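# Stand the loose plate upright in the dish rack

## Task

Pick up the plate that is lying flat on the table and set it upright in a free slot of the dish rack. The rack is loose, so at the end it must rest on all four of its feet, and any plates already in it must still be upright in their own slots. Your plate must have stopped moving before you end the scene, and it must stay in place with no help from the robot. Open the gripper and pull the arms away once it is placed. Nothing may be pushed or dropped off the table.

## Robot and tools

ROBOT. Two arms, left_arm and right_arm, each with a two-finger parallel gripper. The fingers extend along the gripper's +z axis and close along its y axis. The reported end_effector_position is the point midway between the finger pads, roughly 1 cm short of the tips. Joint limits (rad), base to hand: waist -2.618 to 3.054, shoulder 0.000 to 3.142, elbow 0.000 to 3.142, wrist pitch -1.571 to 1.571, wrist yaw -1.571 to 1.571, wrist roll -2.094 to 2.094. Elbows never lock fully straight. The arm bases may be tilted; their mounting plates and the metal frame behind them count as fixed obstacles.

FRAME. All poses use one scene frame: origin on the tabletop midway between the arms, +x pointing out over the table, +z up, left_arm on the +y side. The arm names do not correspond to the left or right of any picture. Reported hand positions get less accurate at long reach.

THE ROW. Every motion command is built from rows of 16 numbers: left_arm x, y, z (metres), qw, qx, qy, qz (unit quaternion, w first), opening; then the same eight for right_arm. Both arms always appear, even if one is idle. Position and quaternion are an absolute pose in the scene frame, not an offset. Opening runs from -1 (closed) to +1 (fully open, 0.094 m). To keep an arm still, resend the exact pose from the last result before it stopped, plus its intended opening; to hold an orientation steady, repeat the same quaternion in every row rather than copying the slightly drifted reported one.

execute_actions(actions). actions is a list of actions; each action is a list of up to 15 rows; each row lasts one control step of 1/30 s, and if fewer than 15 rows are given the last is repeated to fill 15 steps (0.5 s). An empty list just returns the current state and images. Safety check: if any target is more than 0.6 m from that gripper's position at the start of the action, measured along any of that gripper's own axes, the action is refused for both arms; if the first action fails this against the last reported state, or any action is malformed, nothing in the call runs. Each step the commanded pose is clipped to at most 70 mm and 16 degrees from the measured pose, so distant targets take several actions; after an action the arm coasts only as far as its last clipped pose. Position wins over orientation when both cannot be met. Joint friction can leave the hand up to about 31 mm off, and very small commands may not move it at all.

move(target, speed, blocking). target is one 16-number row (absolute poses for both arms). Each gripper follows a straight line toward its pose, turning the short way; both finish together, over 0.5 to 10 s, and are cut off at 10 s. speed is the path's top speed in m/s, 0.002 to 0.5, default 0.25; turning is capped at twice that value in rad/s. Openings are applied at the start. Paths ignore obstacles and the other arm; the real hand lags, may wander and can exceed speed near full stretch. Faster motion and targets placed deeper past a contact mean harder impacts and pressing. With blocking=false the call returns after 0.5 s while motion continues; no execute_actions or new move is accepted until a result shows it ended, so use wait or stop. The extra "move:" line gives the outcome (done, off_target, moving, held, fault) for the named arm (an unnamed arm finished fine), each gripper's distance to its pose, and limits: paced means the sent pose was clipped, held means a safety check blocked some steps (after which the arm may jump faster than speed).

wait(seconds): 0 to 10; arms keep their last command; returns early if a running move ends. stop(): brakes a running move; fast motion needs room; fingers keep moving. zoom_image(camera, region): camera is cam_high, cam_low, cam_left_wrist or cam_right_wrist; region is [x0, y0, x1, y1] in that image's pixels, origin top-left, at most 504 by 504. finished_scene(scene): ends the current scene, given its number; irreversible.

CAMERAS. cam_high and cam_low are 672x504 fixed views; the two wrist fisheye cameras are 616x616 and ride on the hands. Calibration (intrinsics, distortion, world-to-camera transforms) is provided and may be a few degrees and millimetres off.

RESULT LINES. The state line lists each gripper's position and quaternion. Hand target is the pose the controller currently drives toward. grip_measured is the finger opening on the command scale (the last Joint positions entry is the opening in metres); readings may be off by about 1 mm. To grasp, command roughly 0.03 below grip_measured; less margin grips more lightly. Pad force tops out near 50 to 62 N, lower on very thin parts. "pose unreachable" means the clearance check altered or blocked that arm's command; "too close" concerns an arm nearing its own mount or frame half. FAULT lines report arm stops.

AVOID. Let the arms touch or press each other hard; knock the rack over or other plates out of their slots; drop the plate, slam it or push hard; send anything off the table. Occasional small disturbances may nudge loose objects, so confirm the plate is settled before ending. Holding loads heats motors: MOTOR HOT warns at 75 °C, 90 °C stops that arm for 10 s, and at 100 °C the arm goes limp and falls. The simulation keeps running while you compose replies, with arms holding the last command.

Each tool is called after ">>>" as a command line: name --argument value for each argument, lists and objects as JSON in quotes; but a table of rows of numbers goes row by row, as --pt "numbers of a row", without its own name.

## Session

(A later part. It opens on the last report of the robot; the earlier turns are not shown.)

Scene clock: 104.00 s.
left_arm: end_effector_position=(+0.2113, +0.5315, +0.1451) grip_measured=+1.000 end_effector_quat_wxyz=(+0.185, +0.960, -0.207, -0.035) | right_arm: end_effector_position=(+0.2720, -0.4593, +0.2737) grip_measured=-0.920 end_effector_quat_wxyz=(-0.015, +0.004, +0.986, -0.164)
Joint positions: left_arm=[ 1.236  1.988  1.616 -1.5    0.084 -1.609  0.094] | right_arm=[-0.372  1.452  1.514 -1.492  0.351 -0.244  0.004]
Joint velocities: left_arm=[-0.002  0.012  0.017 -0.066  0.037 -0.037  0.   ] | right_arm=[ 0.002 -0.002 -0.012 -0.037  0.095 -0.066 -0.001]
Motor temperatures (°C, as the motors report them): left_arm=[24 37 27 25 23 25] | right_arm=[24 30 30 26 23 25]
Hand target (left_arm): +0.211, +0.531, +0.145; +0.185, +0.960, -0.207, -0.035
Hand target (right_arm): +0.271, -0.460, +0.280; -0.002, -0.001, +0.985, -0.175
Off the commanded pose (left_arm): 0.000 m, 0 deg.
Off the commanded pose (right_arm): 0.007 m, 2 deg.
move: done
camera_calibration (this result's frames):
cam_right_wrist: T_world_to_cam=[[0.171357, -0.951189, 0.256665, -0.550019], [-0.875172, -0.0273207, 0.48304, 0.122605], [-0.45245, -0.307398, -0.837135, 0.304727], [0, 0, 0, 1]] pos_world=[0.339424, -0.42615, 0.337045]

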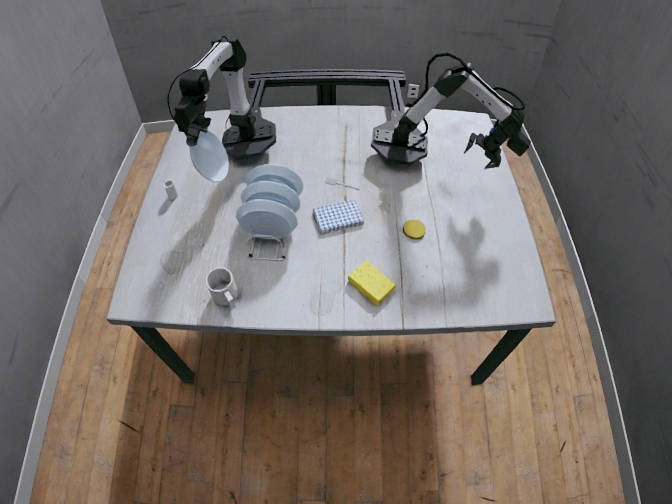

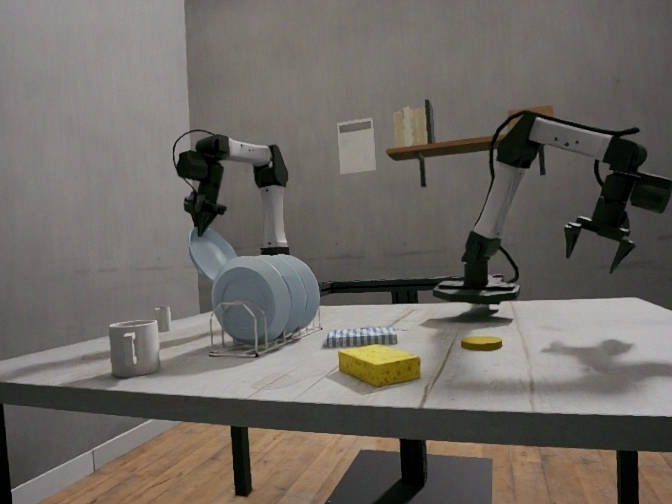

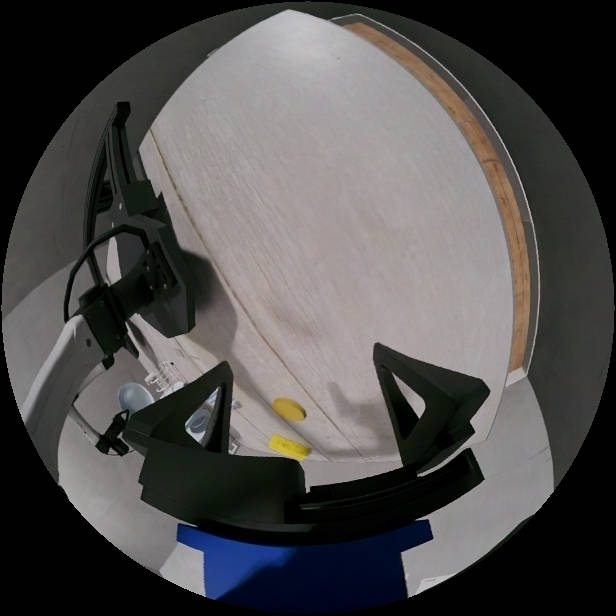

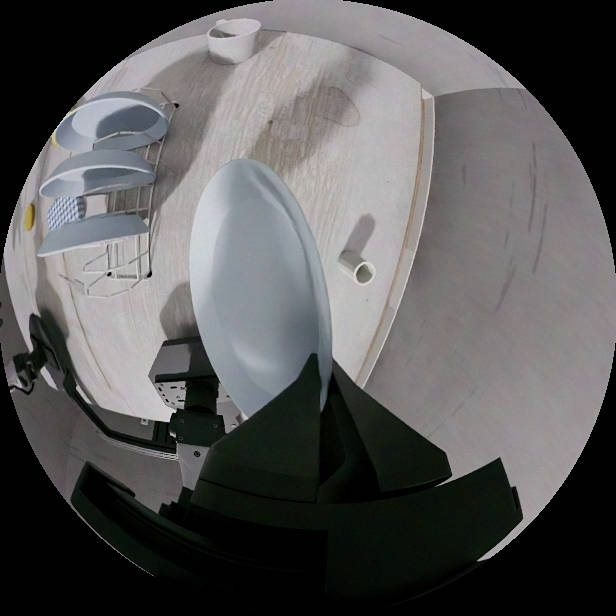

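>>> move --target '[0.2113,0.5315,0.1451,0.185,0.960,-0.207,-0.035,1.0, 0.245,-0.37,0.31,0.299,-0.640,0.682,-0.183,-1]' --speed 0.3

Scene clock: 110.47 s.
left_arm: end_effector_position=(+0.2113, +0.5315, +0.1451) grip_measured=+1.000 end_effector_quat_wxyz=(+0.185, +0.960, -0.207, -0.035) | right_arm: end_effector_position=(+0.2401, -0.3725, +0.3053) grip_measured=-0.919 end_effector_quat_wxyz=(+0.282, -0.642, +0.692, -0.171)
Joint positions: left_arm=[ 1.236  1.988  1.616 -1.5    0.084 -1.609  0.094] | right_arm=[-0.617  0.812  1.082 -1.197 -0.407 -1.867  0.004]
Joint velocities: left_arm=[-0.007 -0.002  0.007  0.051  0.022  0.007  0.   ] | right_arm=[ 0.002 -0.027  0.007 -0.007  0.007  0.037  0.   ]
Motor temperatures (°C, as the motors report them): left_arm=[24 37 27 25 23 25] | right_arm=[24 30 30 26 23 25]
Hand target (left_arm): +0.211, +0.531, +0.145; +0.185, +0.960, -0.207, -0.035
Hand target (right_arm): +0.245, -0.371, +0.313; -0.300, +0.643, -0.680, +0.185
Off the commanded pose (left_arm): 0.000 m, 0 deg.
Off the commanded pose (right_arm): 0.007 m, 3 deg.
move: off_target (right_arm)
camera_calibration (this result's frames):
cam_right_wrist: T_world_to_cam=[[0.818461, 0.0667979, 0.570666, -0.342156], [-0.123514, -0.949543, 0.288292, -0.38276], [0.56113, -0.306441, -0.768913, 0.079561], [0, 0, 0, 1]] pos_world=[0.188121, -0.316211, 0.366779]

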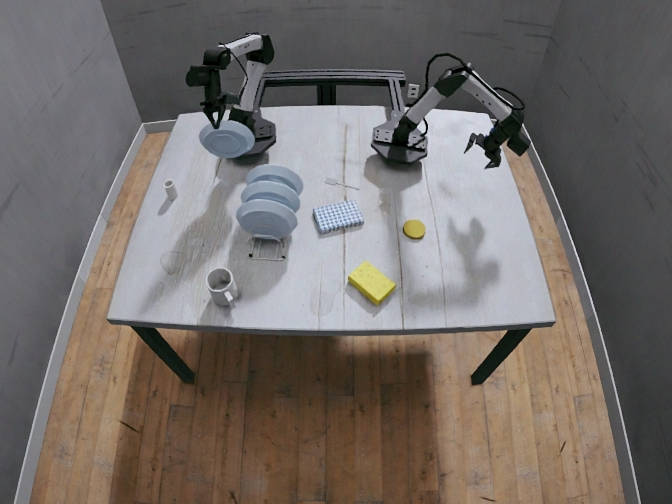

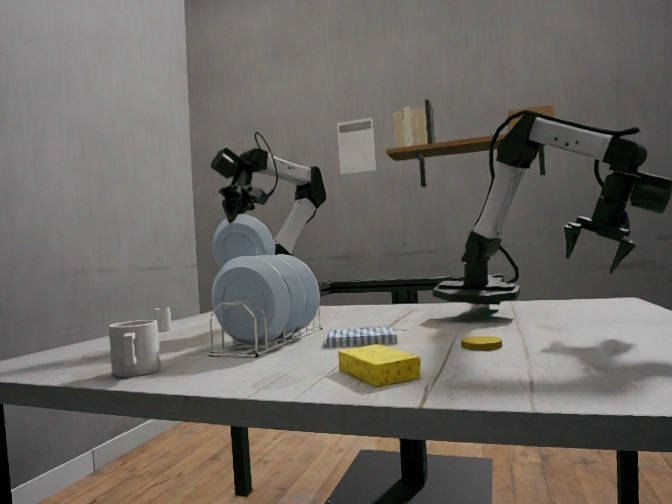

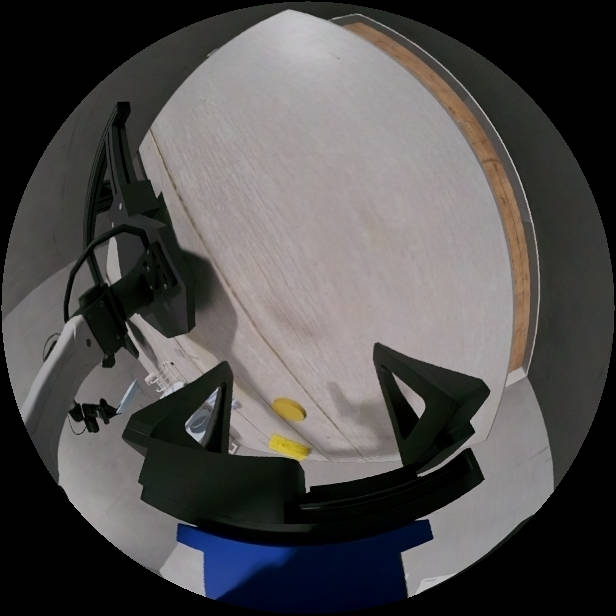

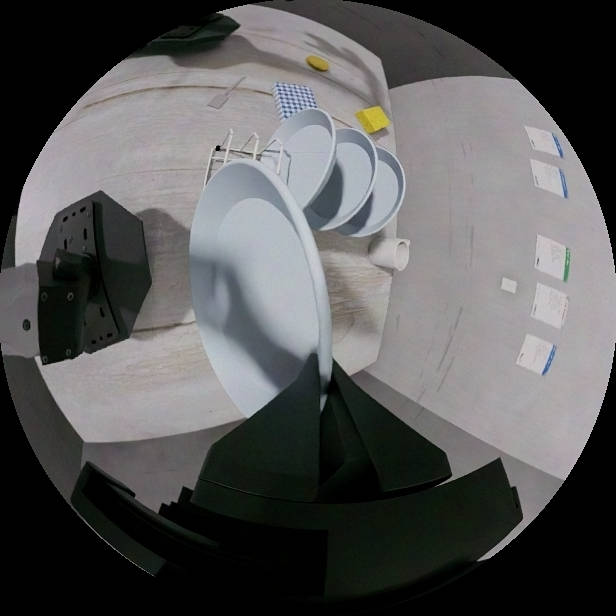

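>>> move --target '[0.2113,0.5315,0.1451,0.185,0.960,-0.207,-0.035,1.0, 0.247,-0.222,0.315,0.366,-0.588,0.700,-0.174,-1]' --speed 0.15

Scene clock: 120.93 s.
left_arm: end_effector_position=(+0.2113, +0.5315, +0.1451) grip_measured=+1.000 end_effector_quat_wxyz=(+0.185, +0.960, -0.207, -0.035) | right_arm: end_effector_position=(+0.2339, -0.2252, +0.3013) grip_measured=-0.919 end_effector_quat_wxyz=(+0.328, -0.613, +0.698, -0.173)
Joint positions: left_arm=[ 1.236  1.988  1.616 -1.5    0.084 -1.609  0.094] | right_arm=[ 0.753  0.817  0.977 -1.033  0.5   -0.77   0.004]
Joint velocities: left_arm=[-0.002 -0.002  0.012  0.022 -0.022 -0.007  0.   ] | right_arm=[-0.002  0.012  0.007 -0.066  0.051 -0.007 -0.001]
Motor temperatures (°C, as the motors report them): left_arm=[24 38 27 25 23 25] | right_arm=[24 28 30 27 24 25]
Hand target (left_arm): +0.211, +0.531, +0.145; +0.185, +0.960, -0.207, -0.035
Hand target (right_arm): +0.243, -0.218, +0.314; +0.358, -0.593, +0.700, -0.176
Off the commanded pose (left_arm): 0.000 m, 0 deg.
Off the commanded pose (right_arm): 0.019 m, 5 deg.
move: off_target (right_arm)
camera_calibration (this result's frames):
cam_right_wrist: T_world_to_cam=[[0.77472, -0.00434407, 0.63229, -0.368965], [-0.172908, -0.963317, 0.205238, -0.209047], [0.608204, -0.26833, -0.747052, 0.116146], [0, 0, 0, 1]] pos_world=[0.179058, -0.171816, 0.362964]

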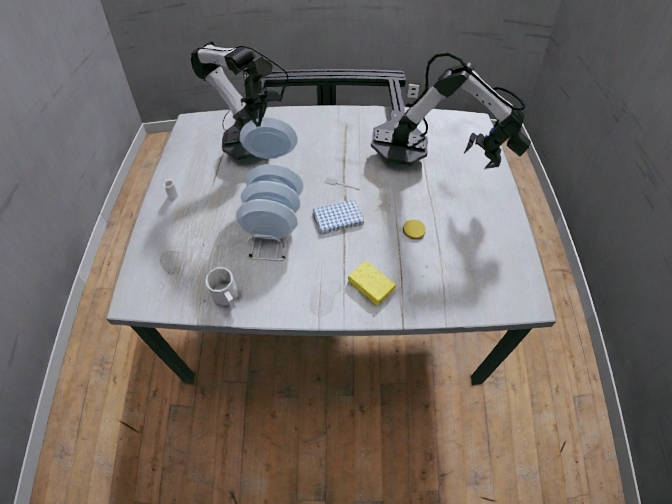

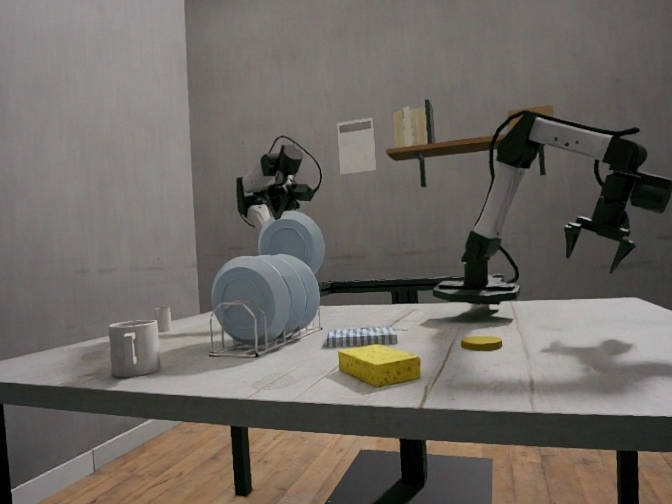

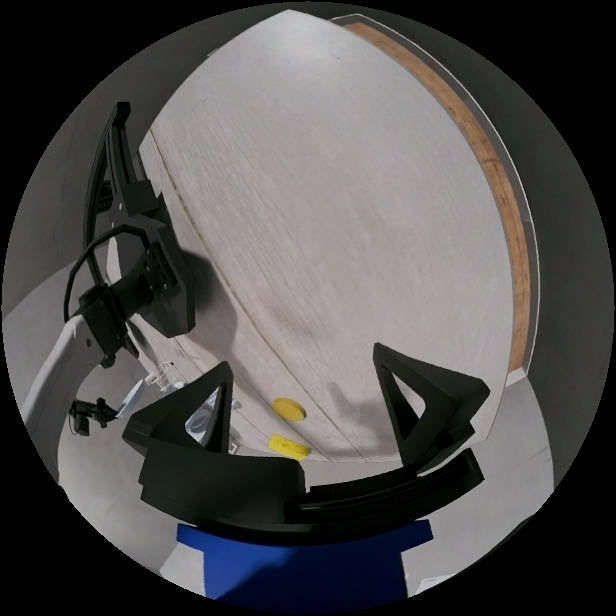

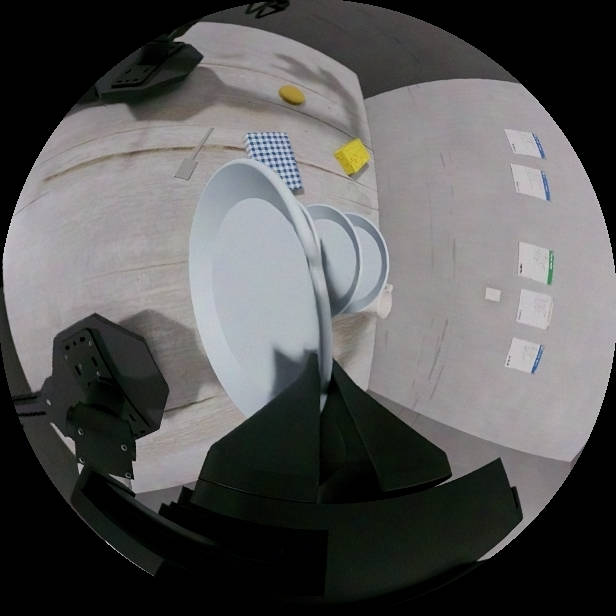

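>>> zoom_image --camera "cam_left_wrist" --region '[60, 330, 240, 450]'

Region (60, 330, 240, 450) of cam_left_wrist's 616x616 image, scaled by 2.800, with more detail than that image has.

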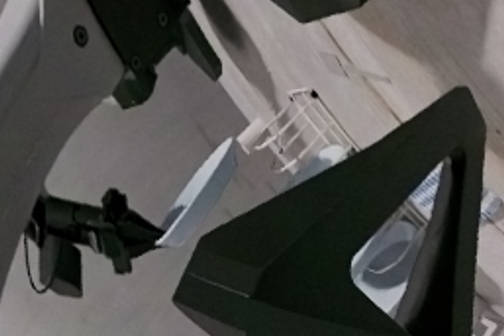

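>>> move --target '[0.24,0.10,0.20,0.404,0.495,0.713,-0.276,1.0, 0.258,-0.220,0.315,0.385,-0.575,0.700,-0.178,-1]' --speed 0.4

Scene clock: 135.27 s.
left_arm: end_effector_position=(+0.2249, +0.2743, +0.1750) grip_measured=+1.000 end_effector_quat_wxyz=(+0.512, +0.855, +0.078, +0.038) | right_arm: end_effector_position=(+0.2488, -0.2244, +0.2999) grip_measured=-0.919 end_effector_quat_wxyz=(+0.346, -0.597, +0.701, -0.178)
Joint positions: left_arm=[ 0.99   1.645  0.853 -1.574  0.784 -2.09   0.094] | right_arm=[ 0.689  0.817  0.941 -0.932  0.477 -0.813  0.004]
Joint velocities: left_arm=[ 0.002 -0.017  0.002  0.051 -0.051  0.007  0.   ] | right_arm=[-0.017 -0.017  0.002  0.037  0.007 -0.037  0.   ]
Motor temperatures (°C, as the motors report them): left_arm=[24 38 28 25 23 25] | right_arm=[24 27 31 30 24 25]
Hand target (left_arm): +0.226, +0.277, +0.175; +0.508, +0.857, +0.077, +0.041
Hand target (right_arm): +0.257, -0.221, +0.315; +0.384, -0.575, +0.700, -0.178
Off the commanded pose (left_arm): 0.177 m, 95 deg; position and orientation clipped at the last step of the last action.
Off the commanded pose (right_arm): 0.018 m, 5 deg.
move: held (left_arm), off_target (right_arm); limits=paced,held; held on 40 of 97 steps (left_arm), including the last (left_arm)
pose unreachable (left arm): on one or more control steps of this call, first in action 0 (counted from 0), this arm could not follow its commanded pose, so it was not sent that pose on those steps. On the call's last step it was still not sent that pose. It may still have moved: this result reports where it is.
cause: the commanded pose would bring two parts of the arm too close to each other (its upper arm (the part past joint 2) and its wrist camera, with joints 3 (elbow) to 6 (wrist roll) between them).
camera_calibration (this result's frames):
cam_left_wrist: T_world_to_cam=[[-0.00420491, 0.533631, -0.845707, -0.00268313], [0.807424, 0.500751, 0.311953, -0.337165], [0.589956, -0.681533, -0.432972, 0.243876], [0, 0, 0, 1]] pos_world=[0.128347, 0.336477, 0.208502]
cam_right_wrist: T_world_to_cam=[[0.752088, -0.0396588, 0.657869, -0.389605], [-0.202291, -0.963896, 0.173156, -0.188651], [0.62725, -0.263309, -0.732957, 0.0984411], [0, 0, 0, 1]] pos_world=[0.193107, -0.171371, 0.361128]

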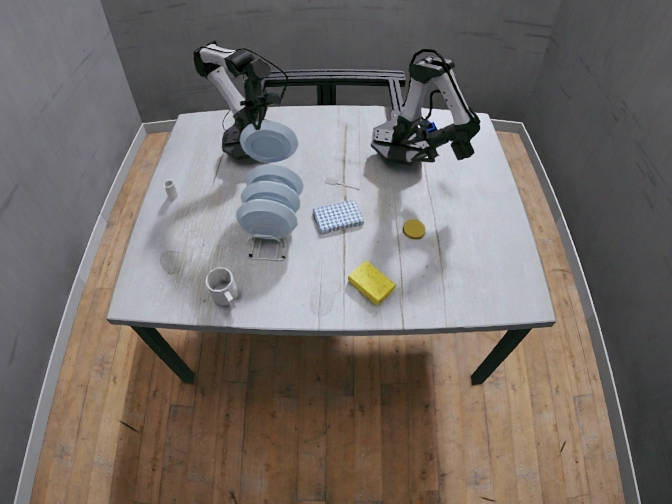

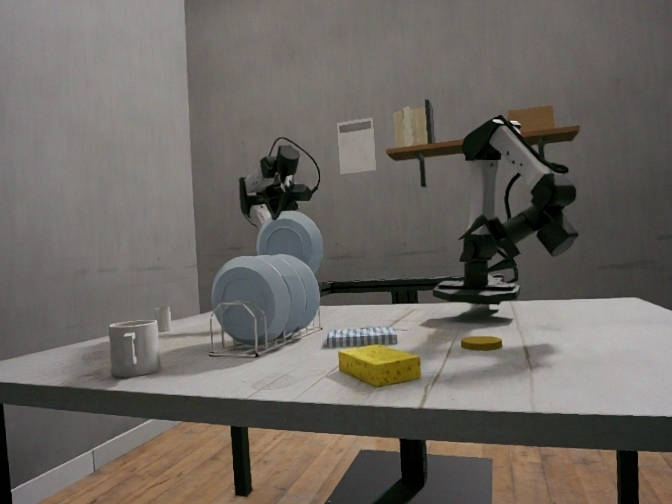

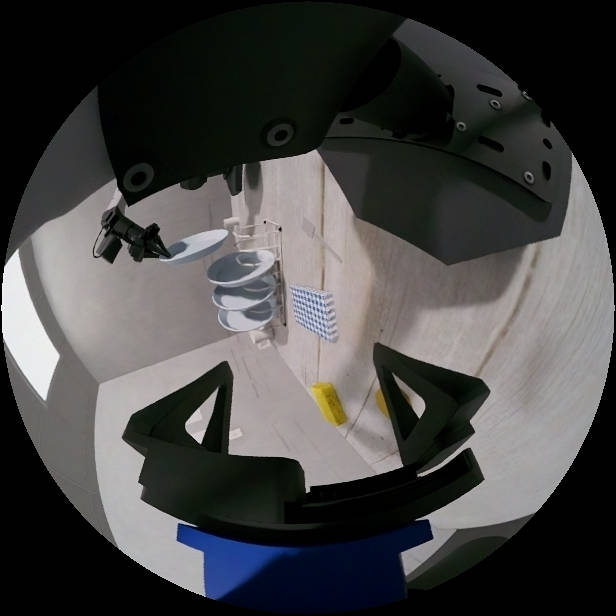

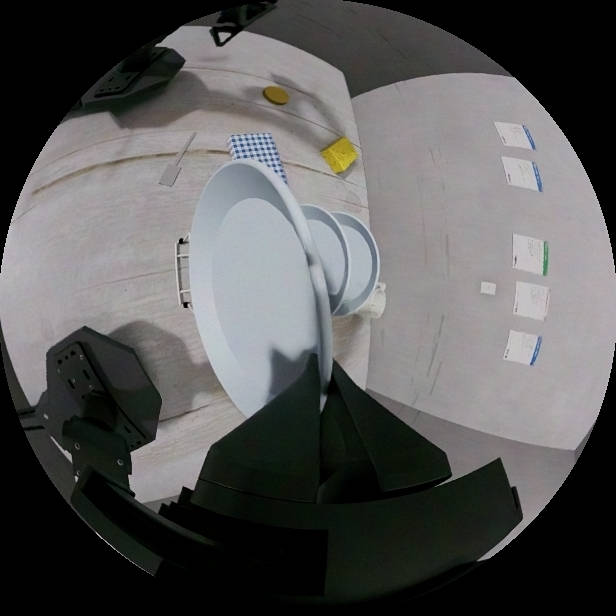

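The left camera ended up with a usable side view anyway.

>>> zoom_image --camera "cam_left_wrist" --region '[140, 190, 310, 340]'

>>> zoom_image --camera "cam_right_wrist" --region '[140, 200, 260, 340]'

Region (140, 190, 310, 340) of cam_left_wrist's 616x616 image, scaled by 2.965, with more detail than that image has; it fills the top 445 rows of this view, and the rest is white.

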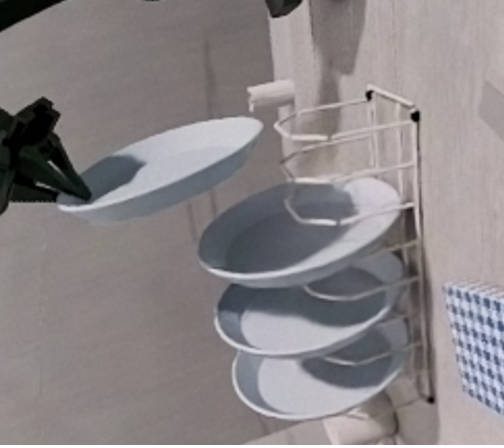

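Region (140, 200, 260, 340) of cam_right_wrist's 616x616 image, scaled by 3.600, with more detail than that image has; it fills the left 432 columns of this view, and the rest is white.

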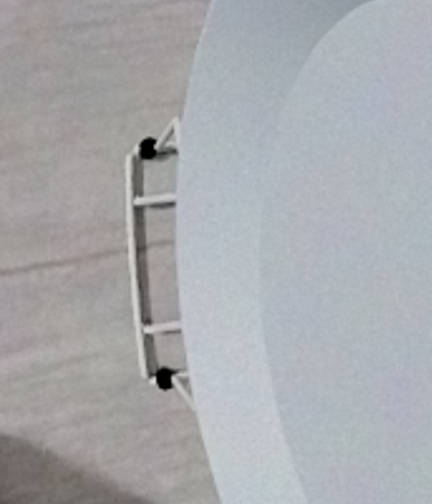

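>>> move --target '[0.2249,0.2743,0.175,0.512,0.855,0.078,0.038,1.0, 0.263,-0.220,0.315,0.421,-0.566,0.680,-0.208,-1]' --speed 0.08

>>> zoom_image --camera "cam_left_wrist" --region '[140, 190, 310, 340]'

Scene clock: 147.63 s.
left_arm: end_effector_position=(+0.2249, +0.2743, +0.1750) grip_measured=+1.000 end_effector_quat_wxyz=(+0.512, +0.855, +0.078, +0.038) | right_arm: end_effector_position=(+0.2541, -0.2239, +0.2954) grip_measured=-0.919 end_effector_quat_wxyz=(+0.376, -0.592, +0.684, -0.202)
Joint positions: left_arm=[ 0.99   1.645  0.853 -1.574  0.784 -2.09   0.094] | right_arm=[ 0.701  0.763  0.846 -0.812  0.522 -0.864  0.004]
Joint velocities: left_arm=[-0.007  0.002  0.012  0.051  0.037  0.007  0.   ] | right_arm=[ 0.007 -0.012 -0.022  0.051  0.066  0.051  0.001]
Motor temperatures (°C, as the motors report them): left_arm=[24 35 27 26 23 25] | right_arm=[24 26 31 32 24 25]
Hand target (left_arm): +0.225, +0.274, +0.175; +0.511, +0.855, +0.078, +0.038
Hand target (right_arm): +0.262, -0.221, +0.315; +0.419, -0.566, +0.679, -0.208
Off the commanded pose (left_arm): 0.000 m, 0 deg.
Off the commanded pose (right_arm): 0.022 m, 6 deg.
joint sent to its limit (left arm) — the command would take joint 4 (wrist pitch) past its lower limit, so that joint was sent only as far as its limit.
move: off_target (right_arm)
camera_calibration (this result's frames):
cam_left_wrist: T_world_to_cam=[[-0.00420491, 0.533631, -0.845707, -0.00268313], [0.807424, 0.500751, 0.311953, -0.337165], [0.589956, -0.681533, -0.432972, 0.243876], [0, 0, 0, 1]] pos_world=[0.128347, 0.336477, 0.208502]
cam_right_wrist: T_world_to_cam=[[0.693946, -0.0335543, 0.719245, -0.392541], [-0.209306, -0.965178, 0.156916, -0.180036], [0.688934, -0.259433, -0.676804, 0.060518], [0, 0, 0, 1]] pos_world=[0.193027, -0.171238, 0.351542]

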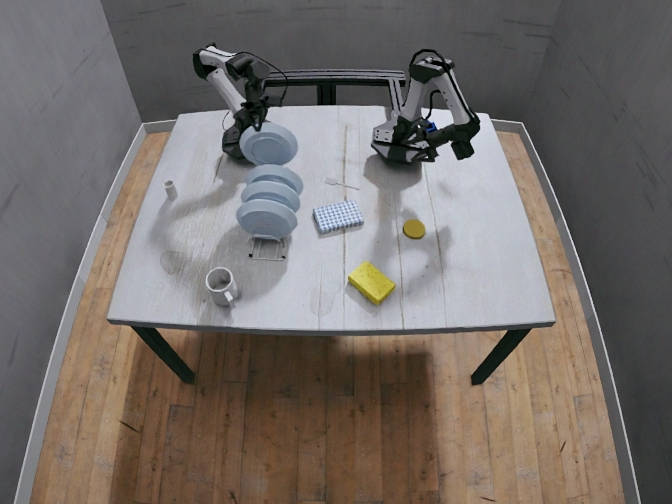

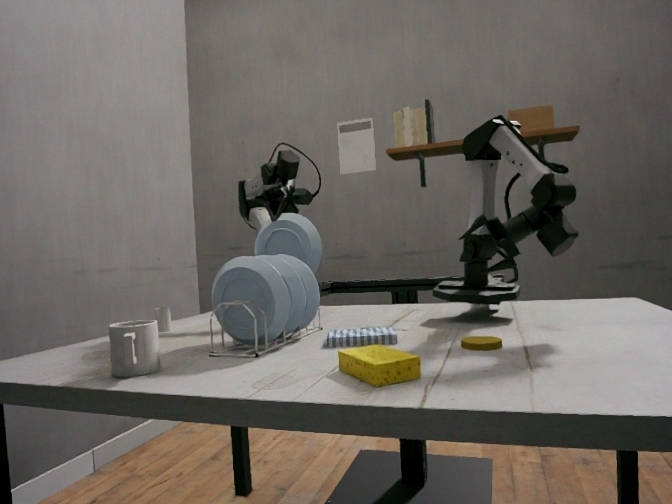

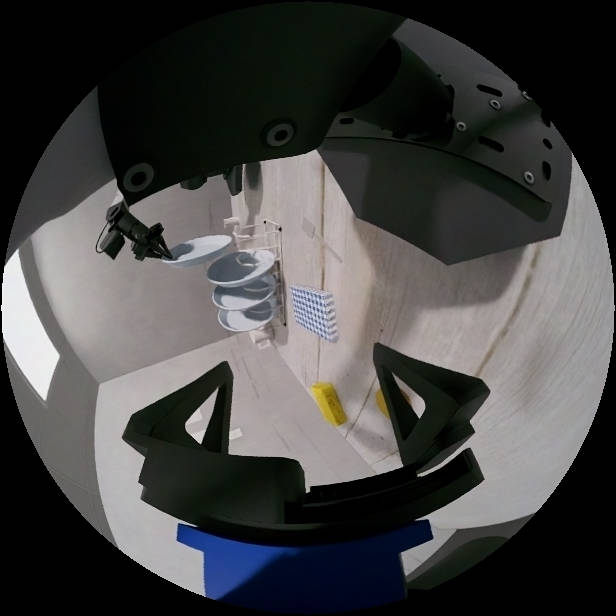

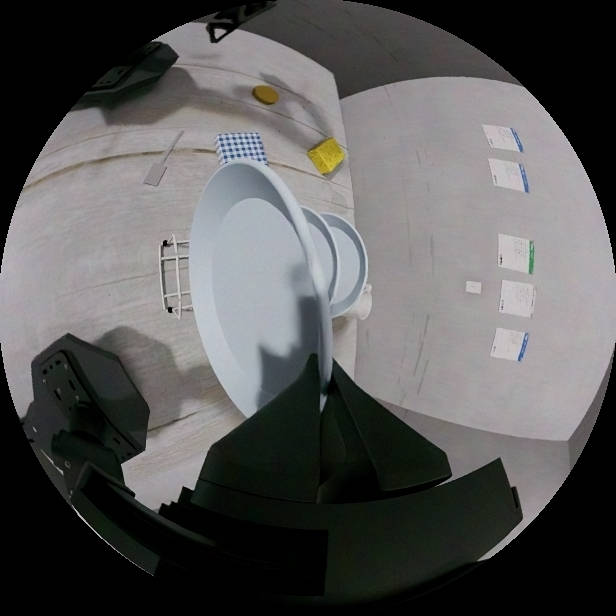

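Region (140, 190, 310, 340) of cam_left_wrist's 616x616 image, scaled by 2.965, with more detail than that image has; it fills the top 445 rows of this view, and the rest is white.

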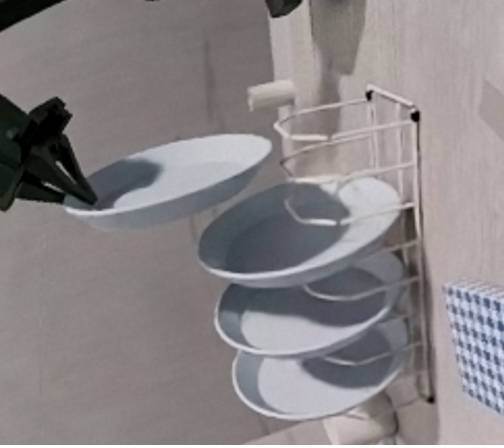

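>>> move --target '[0.2249,0.2743,0.175,0.512,0.855,0.078,0.038,1.0, 0.257,-0.220,0.26,0.398,-0.579,0.682,-0.205,-1]' --speed 0.04

>>> zoom_image --camera "cam_left_wrist" --region '[140, 190, 310, 340]'

Scene clock: 151.07 s.
left_arm: end_effector_position=(+0.2249, +0.2743, +0.1750) grip_measured=+1.000 end_effector_quat_wxyz=(+0.512, +0.855, +0.078, +0.038) | right_arm: end_effector_position=(+0.2484, -0.2254, +0.2448) grip_measured=-0.919 end_effector_quat_wxyz=(+0.359, -0.600, +0.684, -0.207)
Joint positions: left_arm=[ 0.99   1.645  0.853 -1.574  0.784 -2.09   0.094] | right_arm=[ 0.699  0.722  0.652 -0.694  0.527 -0.868  0.004]
Joint velocities: left_arm=[-0.022  0.002 -0.017 -0.007  0.066 -0.022  0.   ] | right_arm=[ 0.012 -0.002 -0.012 -0.022  0.037  0.022 -0.   ]
Motor temperatures (°C, as the motors report them): left_arm=[24 35 27 26 23 25] | right_arm=[24 26 31 32 24 25]
Hand target (left_arm): +0.225, +0.274, +0.175; +0.511, +0.855, +0.078, +0.038
Hand target (right_arm): +0.255, -0.221, +0.261; +0.397, -0.579, +0.682, -0.205
Off the commanded pose (left_arm): 0.000 m, 0 deg.
Off the commanded pose (right_arm): 0.018 m, 5 deg.
joint sent to its limit (left arm) — the command would take joint 4 (wrist pitch) past its lower limit, so that joint was sent only as far as its limit.
move: off_target (right_arm)
camera_calibration (this result's frames):
cam_left_wrist: T_world_to_cam=[[-0.00420491, 0.533631, -0.845707, -0.00268313], [0.807424, 0.500751, 0.311953, -0.337165], [0.589956, -0.681533, -0.432972, 0.243876], [0, 0, 0, 1]] pos_world=[0.128347, 0.336477, 0.208502]
cam_right_wrist: T_world_to_cam=[[0.708247, -0.0111355, 0.705877, -0.347537], [-0.20641, -0.959449, 0.191968, -0.182708], [0.675115, -0.281661, -0.681826, 0.0294284], [0, 0, 0, 1]] pos_world=[0.188562, -0.17088, 0.300457]

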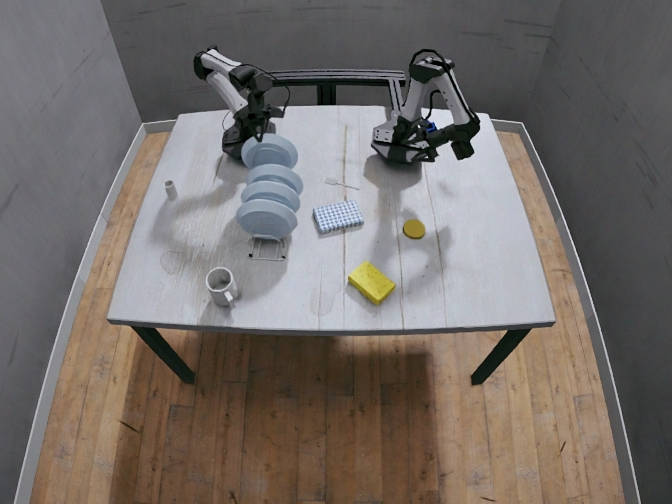

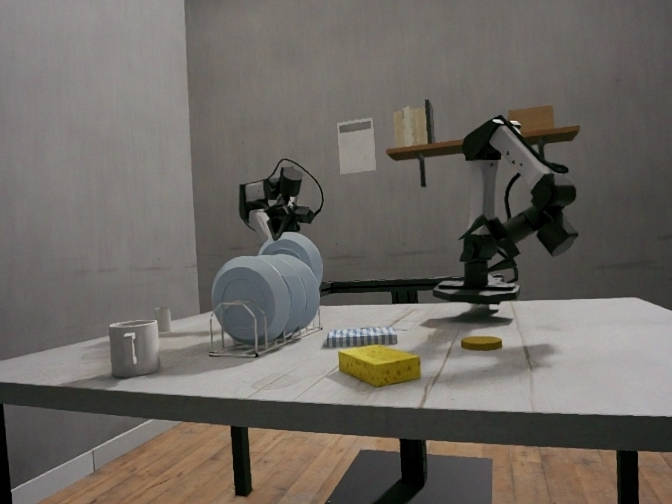

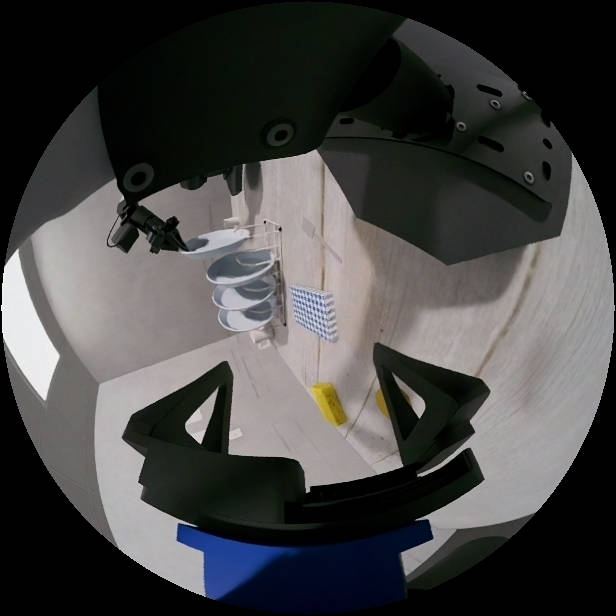

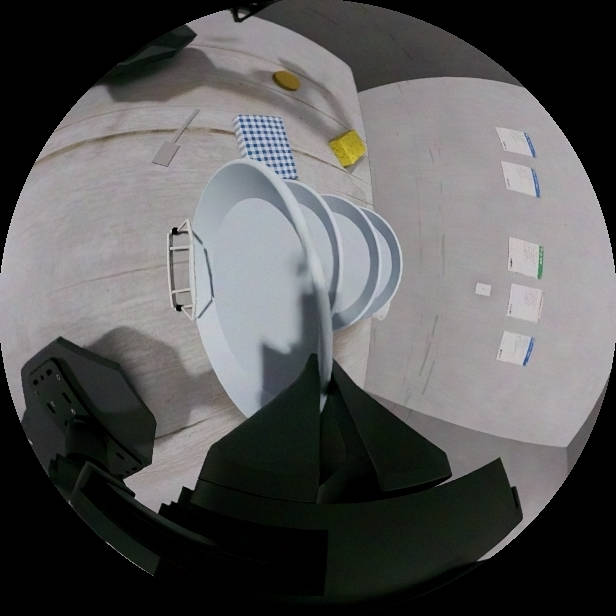

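Region (140, 190, 310, 340) of cam_left_wrist's 616x616 image, scaled by 2.965, with more detail than that image has; it fills the top 445 rows of this view, and the rest is white.

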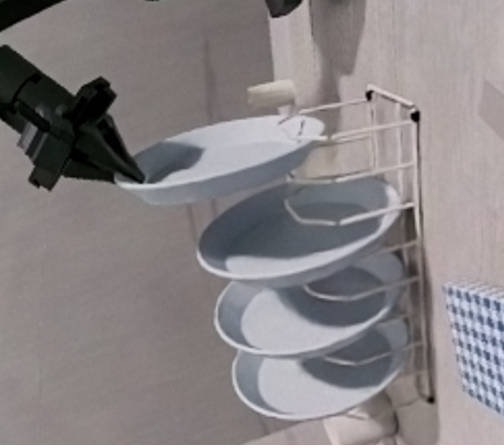

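>>> move --target '[0.2249,0.2743,0.175,0.512,0.855,0.078,0.038,1.0, 0.262,-0.218,0.207,0.415,-0.569,0.681,-0.207,-1]' --speed 0.04

>>> zoom_image --camera "cam_left_wrist" --region '[140, 190, 310, 340]'

Scene clock: 155.20 s.
left_arm: end_effector_position=(+0.2249, +0.2743, +0.1750) grip_measured=+1.000 end_effector_quat_wxyz=(+0.512, +0.855, +0.078, +0.038) | right_arm: end_effector_position=(+0.2488, -0.2257, +0.1901) grip_measured=-0.919 end_effector_quat_wxyz=(+0.369, -0.595, +0.683, -0.207)
Joint positions: left_arm=[ 0.99   1.645  0.853 -1.574  0.784 -2.09   0.094] | right_arm=[ 0.655  0.686  0.41  -0.45   0.495 -0.903  0.004]
Joint velocities: left_arm=[-0.012 -0.002  0.007  0.007 -0.022  0.022  0.   ] | right_arm=[-0.012 -0.017  0.002 -0.037  0.007 -0.007 -0.   ]
Motor temperatures (°C, as the motors report them): left_arm=[24 34 27 26 23 25] | right_arm=[24 26 31 33 24 25]
Hand target (left_arm): +0.225, +0.274, +0.175; +0.511, +0.855, +0.078, +0.038
Hand target (right_arm): +0.259, -0.220, +0.208; +0.413, -0.569, +0.680, -0.207
Off the commanded pose (left_arm): 0.000 m, 0 deg.
Off the commanded pose (right_arm): 0.023 m, 6 deg.
joint sent to its limit (left arm) — the command would take joint 4 (wrist pitch) past its lower limit, so that joint was sent only as far as its limit.
move: off_target (right_arm)
camera_calibration (this result's frames):
cam_left_wrist: T_world_to_cam=[[-0.00420491, 0.533631, -0.845707, -0.00268313], [0.807424, 0.500751, 0.311953, -0.337165], [0.589956, -0.681533, -0.432972, 0.243876], [0, 0, 0, 1]] pos_world=[0.128347, 0.336477, 0.208502]
cam_right_wrist: T_world_to_cam=[[0.697511, -0.0224884, 0.716221, -0.311053], [-0.210559, -0.961816, 0.174858, -0.168693], [0.684941, -0.272772, -0.675612, -0.00984217], [0, 0, 0, 1]] pos_world=[0.188184, -0.171932, 0.245631]

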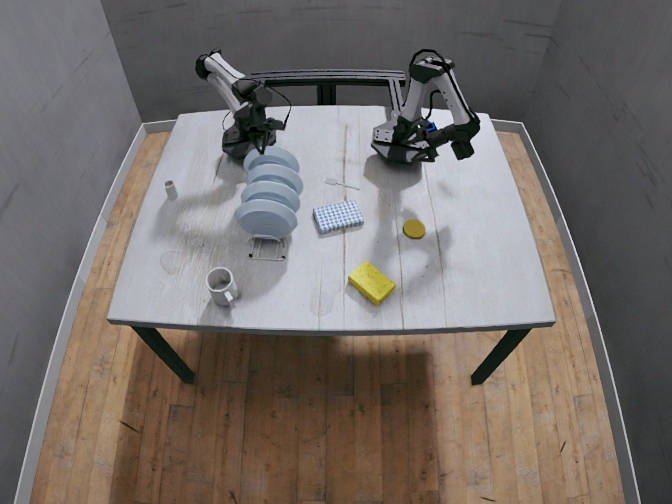

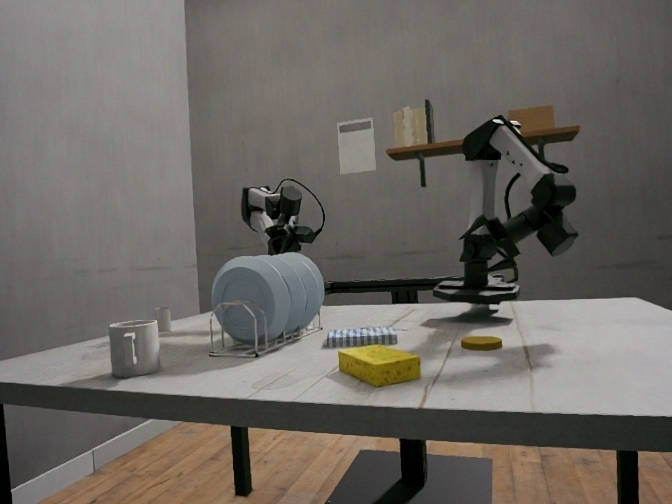

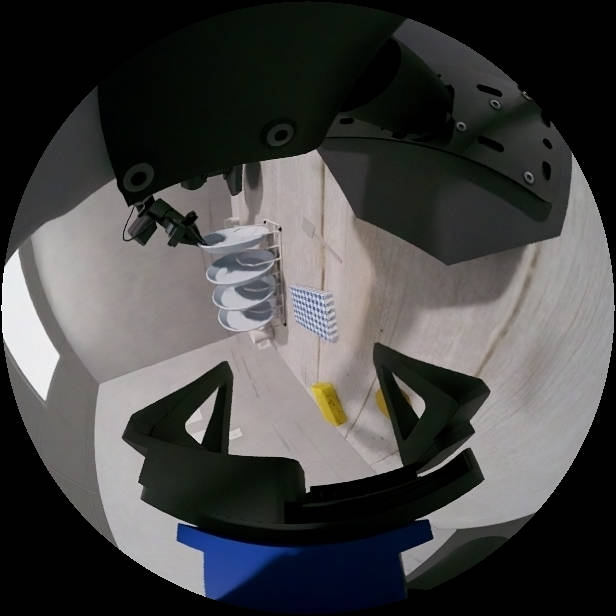

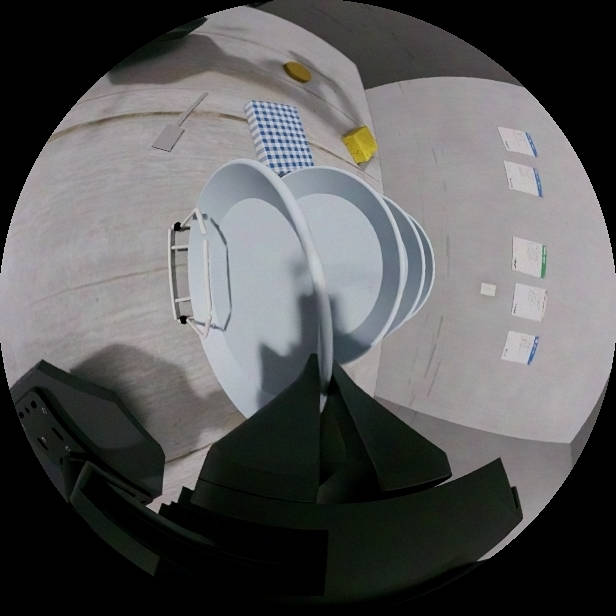

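Region (140, 190, 310, 340) of cam_left_wrist's 616x616 image, scaled by 2.965, with more detail than that image has; it fills the top 445 rows of this view, and the rest is white.

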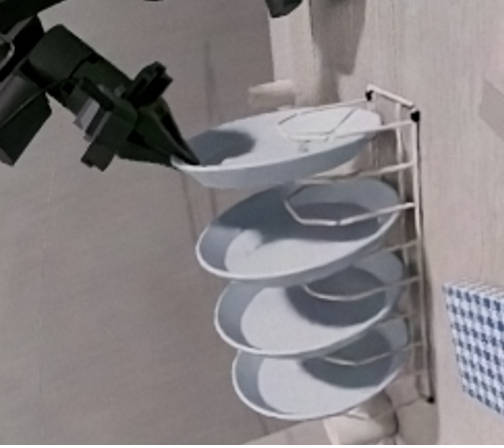

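>>> move --target '[0.2249,0.2743,0.175,0.512,0.855,0.078,0.038,1.0, 0.263,-0.218,0.195,0.415,-0.569,0.681,-0.207,-1]' --speed 0.02

>>> zoom_image --camera "cam_left_wrist" --region '[140, 190, 310, 340]'

Scene clock: 159.77 s.
left_arm: end_effector_position=(+0.2249, +0.2743, +0.1750) grip_measured=+1.000 end_effector_quat_wxyz=(+0.512, +0.855, +0.078, +0.038) | right_arm: end_effector_position=(+0.2517, -0.2255, +0.1890) grip_measured=-0.917 end_effector_quat_wxyz=(+0.376, -0.589, +0.684, -0.209)
Joint positions: left_arm=[ 0.99   1.645  0.853 -1.574  0.784 -2.09   0.094] | right_arm=[ 0.645  0.686  0.393 -0.412  0.493 -0.909  0.004]
Joint velocities: left_arm=[-0.017  0.007 -0.012 -0.066  0.022 -0.007  0.   ] | right_arm=[-0.022  0.017  0.002  0.081 -0.081 -0.022 -0.   ]
Motor temperatures (°C, as the motors report them): left_arm=[24 34 27 26 23 25] | right_arm=[24 26 31 33 23 25]
Hand target (left_arm): +0.225, +0.274, +0.175; +0.511, +0.855, +0.078, +0.038
Hand target (right_arm): +0.261, -0.219, +0.196; +0.412, -0.569, +0.681, -0.207
Off the commanded pose (left_arm): 0.000 m, 0 deg.
Off the commanded pose (right_arm): 0.015 m, 5 deg.
joint sent to its limit (left arm) — the command would take joint 4 (wrist pitch) past its lower limit, so that joint was sent only as far as its limit.
move: off_target (right_arm)
camera_calibration (this result's frames):
cam_left_wrist: T_world_to_cam=[[-0.00420491, 0.533631, -0.845707, -0.00268313], [0.807424, 0.500751, 0.311953, -0.337165], [0.589956, -0.681533, -0.432972, 0.243876], [0, 0, 0, 1]] pos_world=[0.128347, 0.336477, 0.208502]
cam_right_wrist: T_world_to_cam=[[0.686809, -0.0341168, 0.726037, -0.314077], [-0.218884, -0.962236, 0.161842, -0.163222], [0.693097, -0.270072, -0.668339, -0.0153347], [0, 0, 0, 1]] pos_world=[0.190612, -0.171915, 0.244198]

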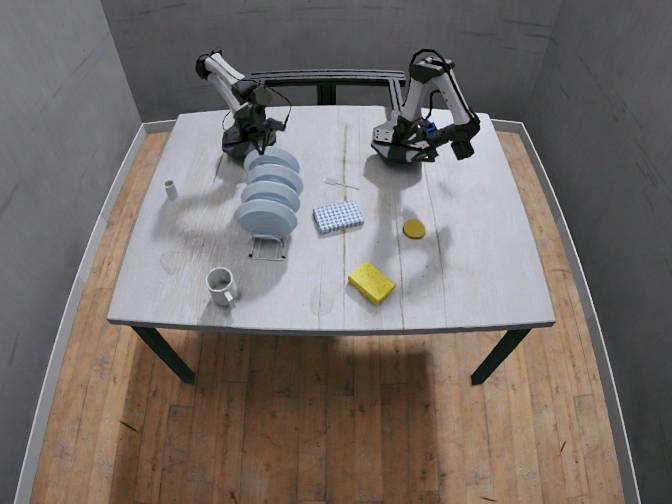

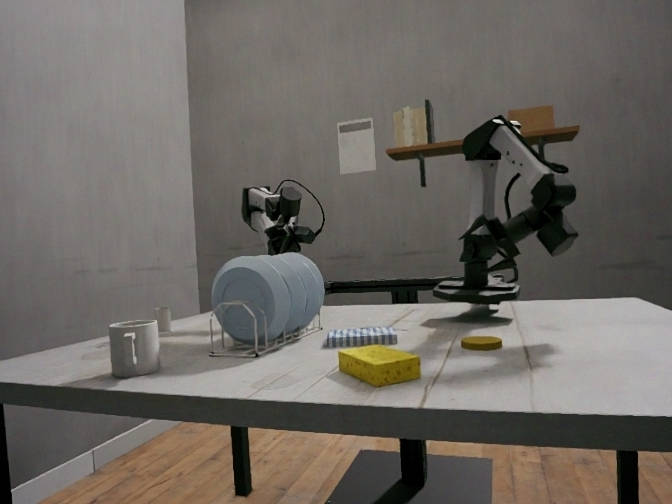

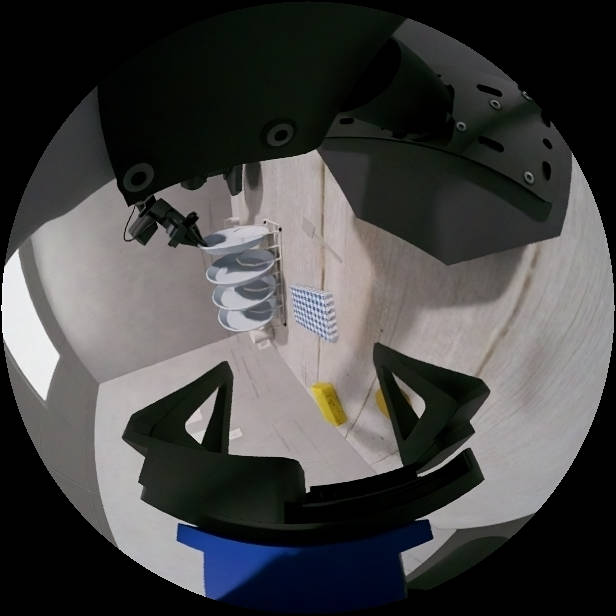

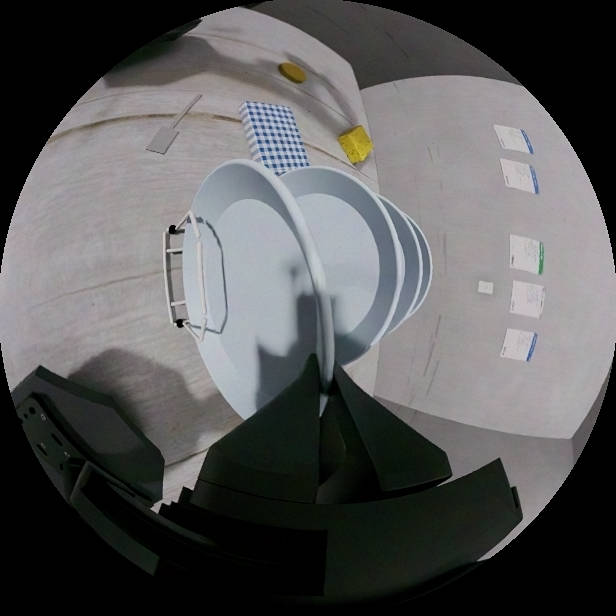

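Region (140, 190, 310, 340) of cam_left_wrist's 616x616 image, scaled by 2.965, with more detail than that image has; it fills the top 445 rows of this view, and the rest is white.

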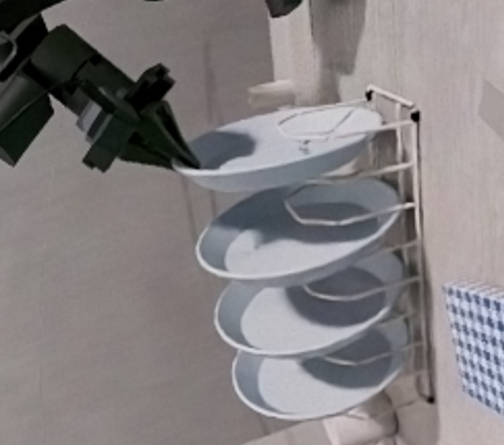

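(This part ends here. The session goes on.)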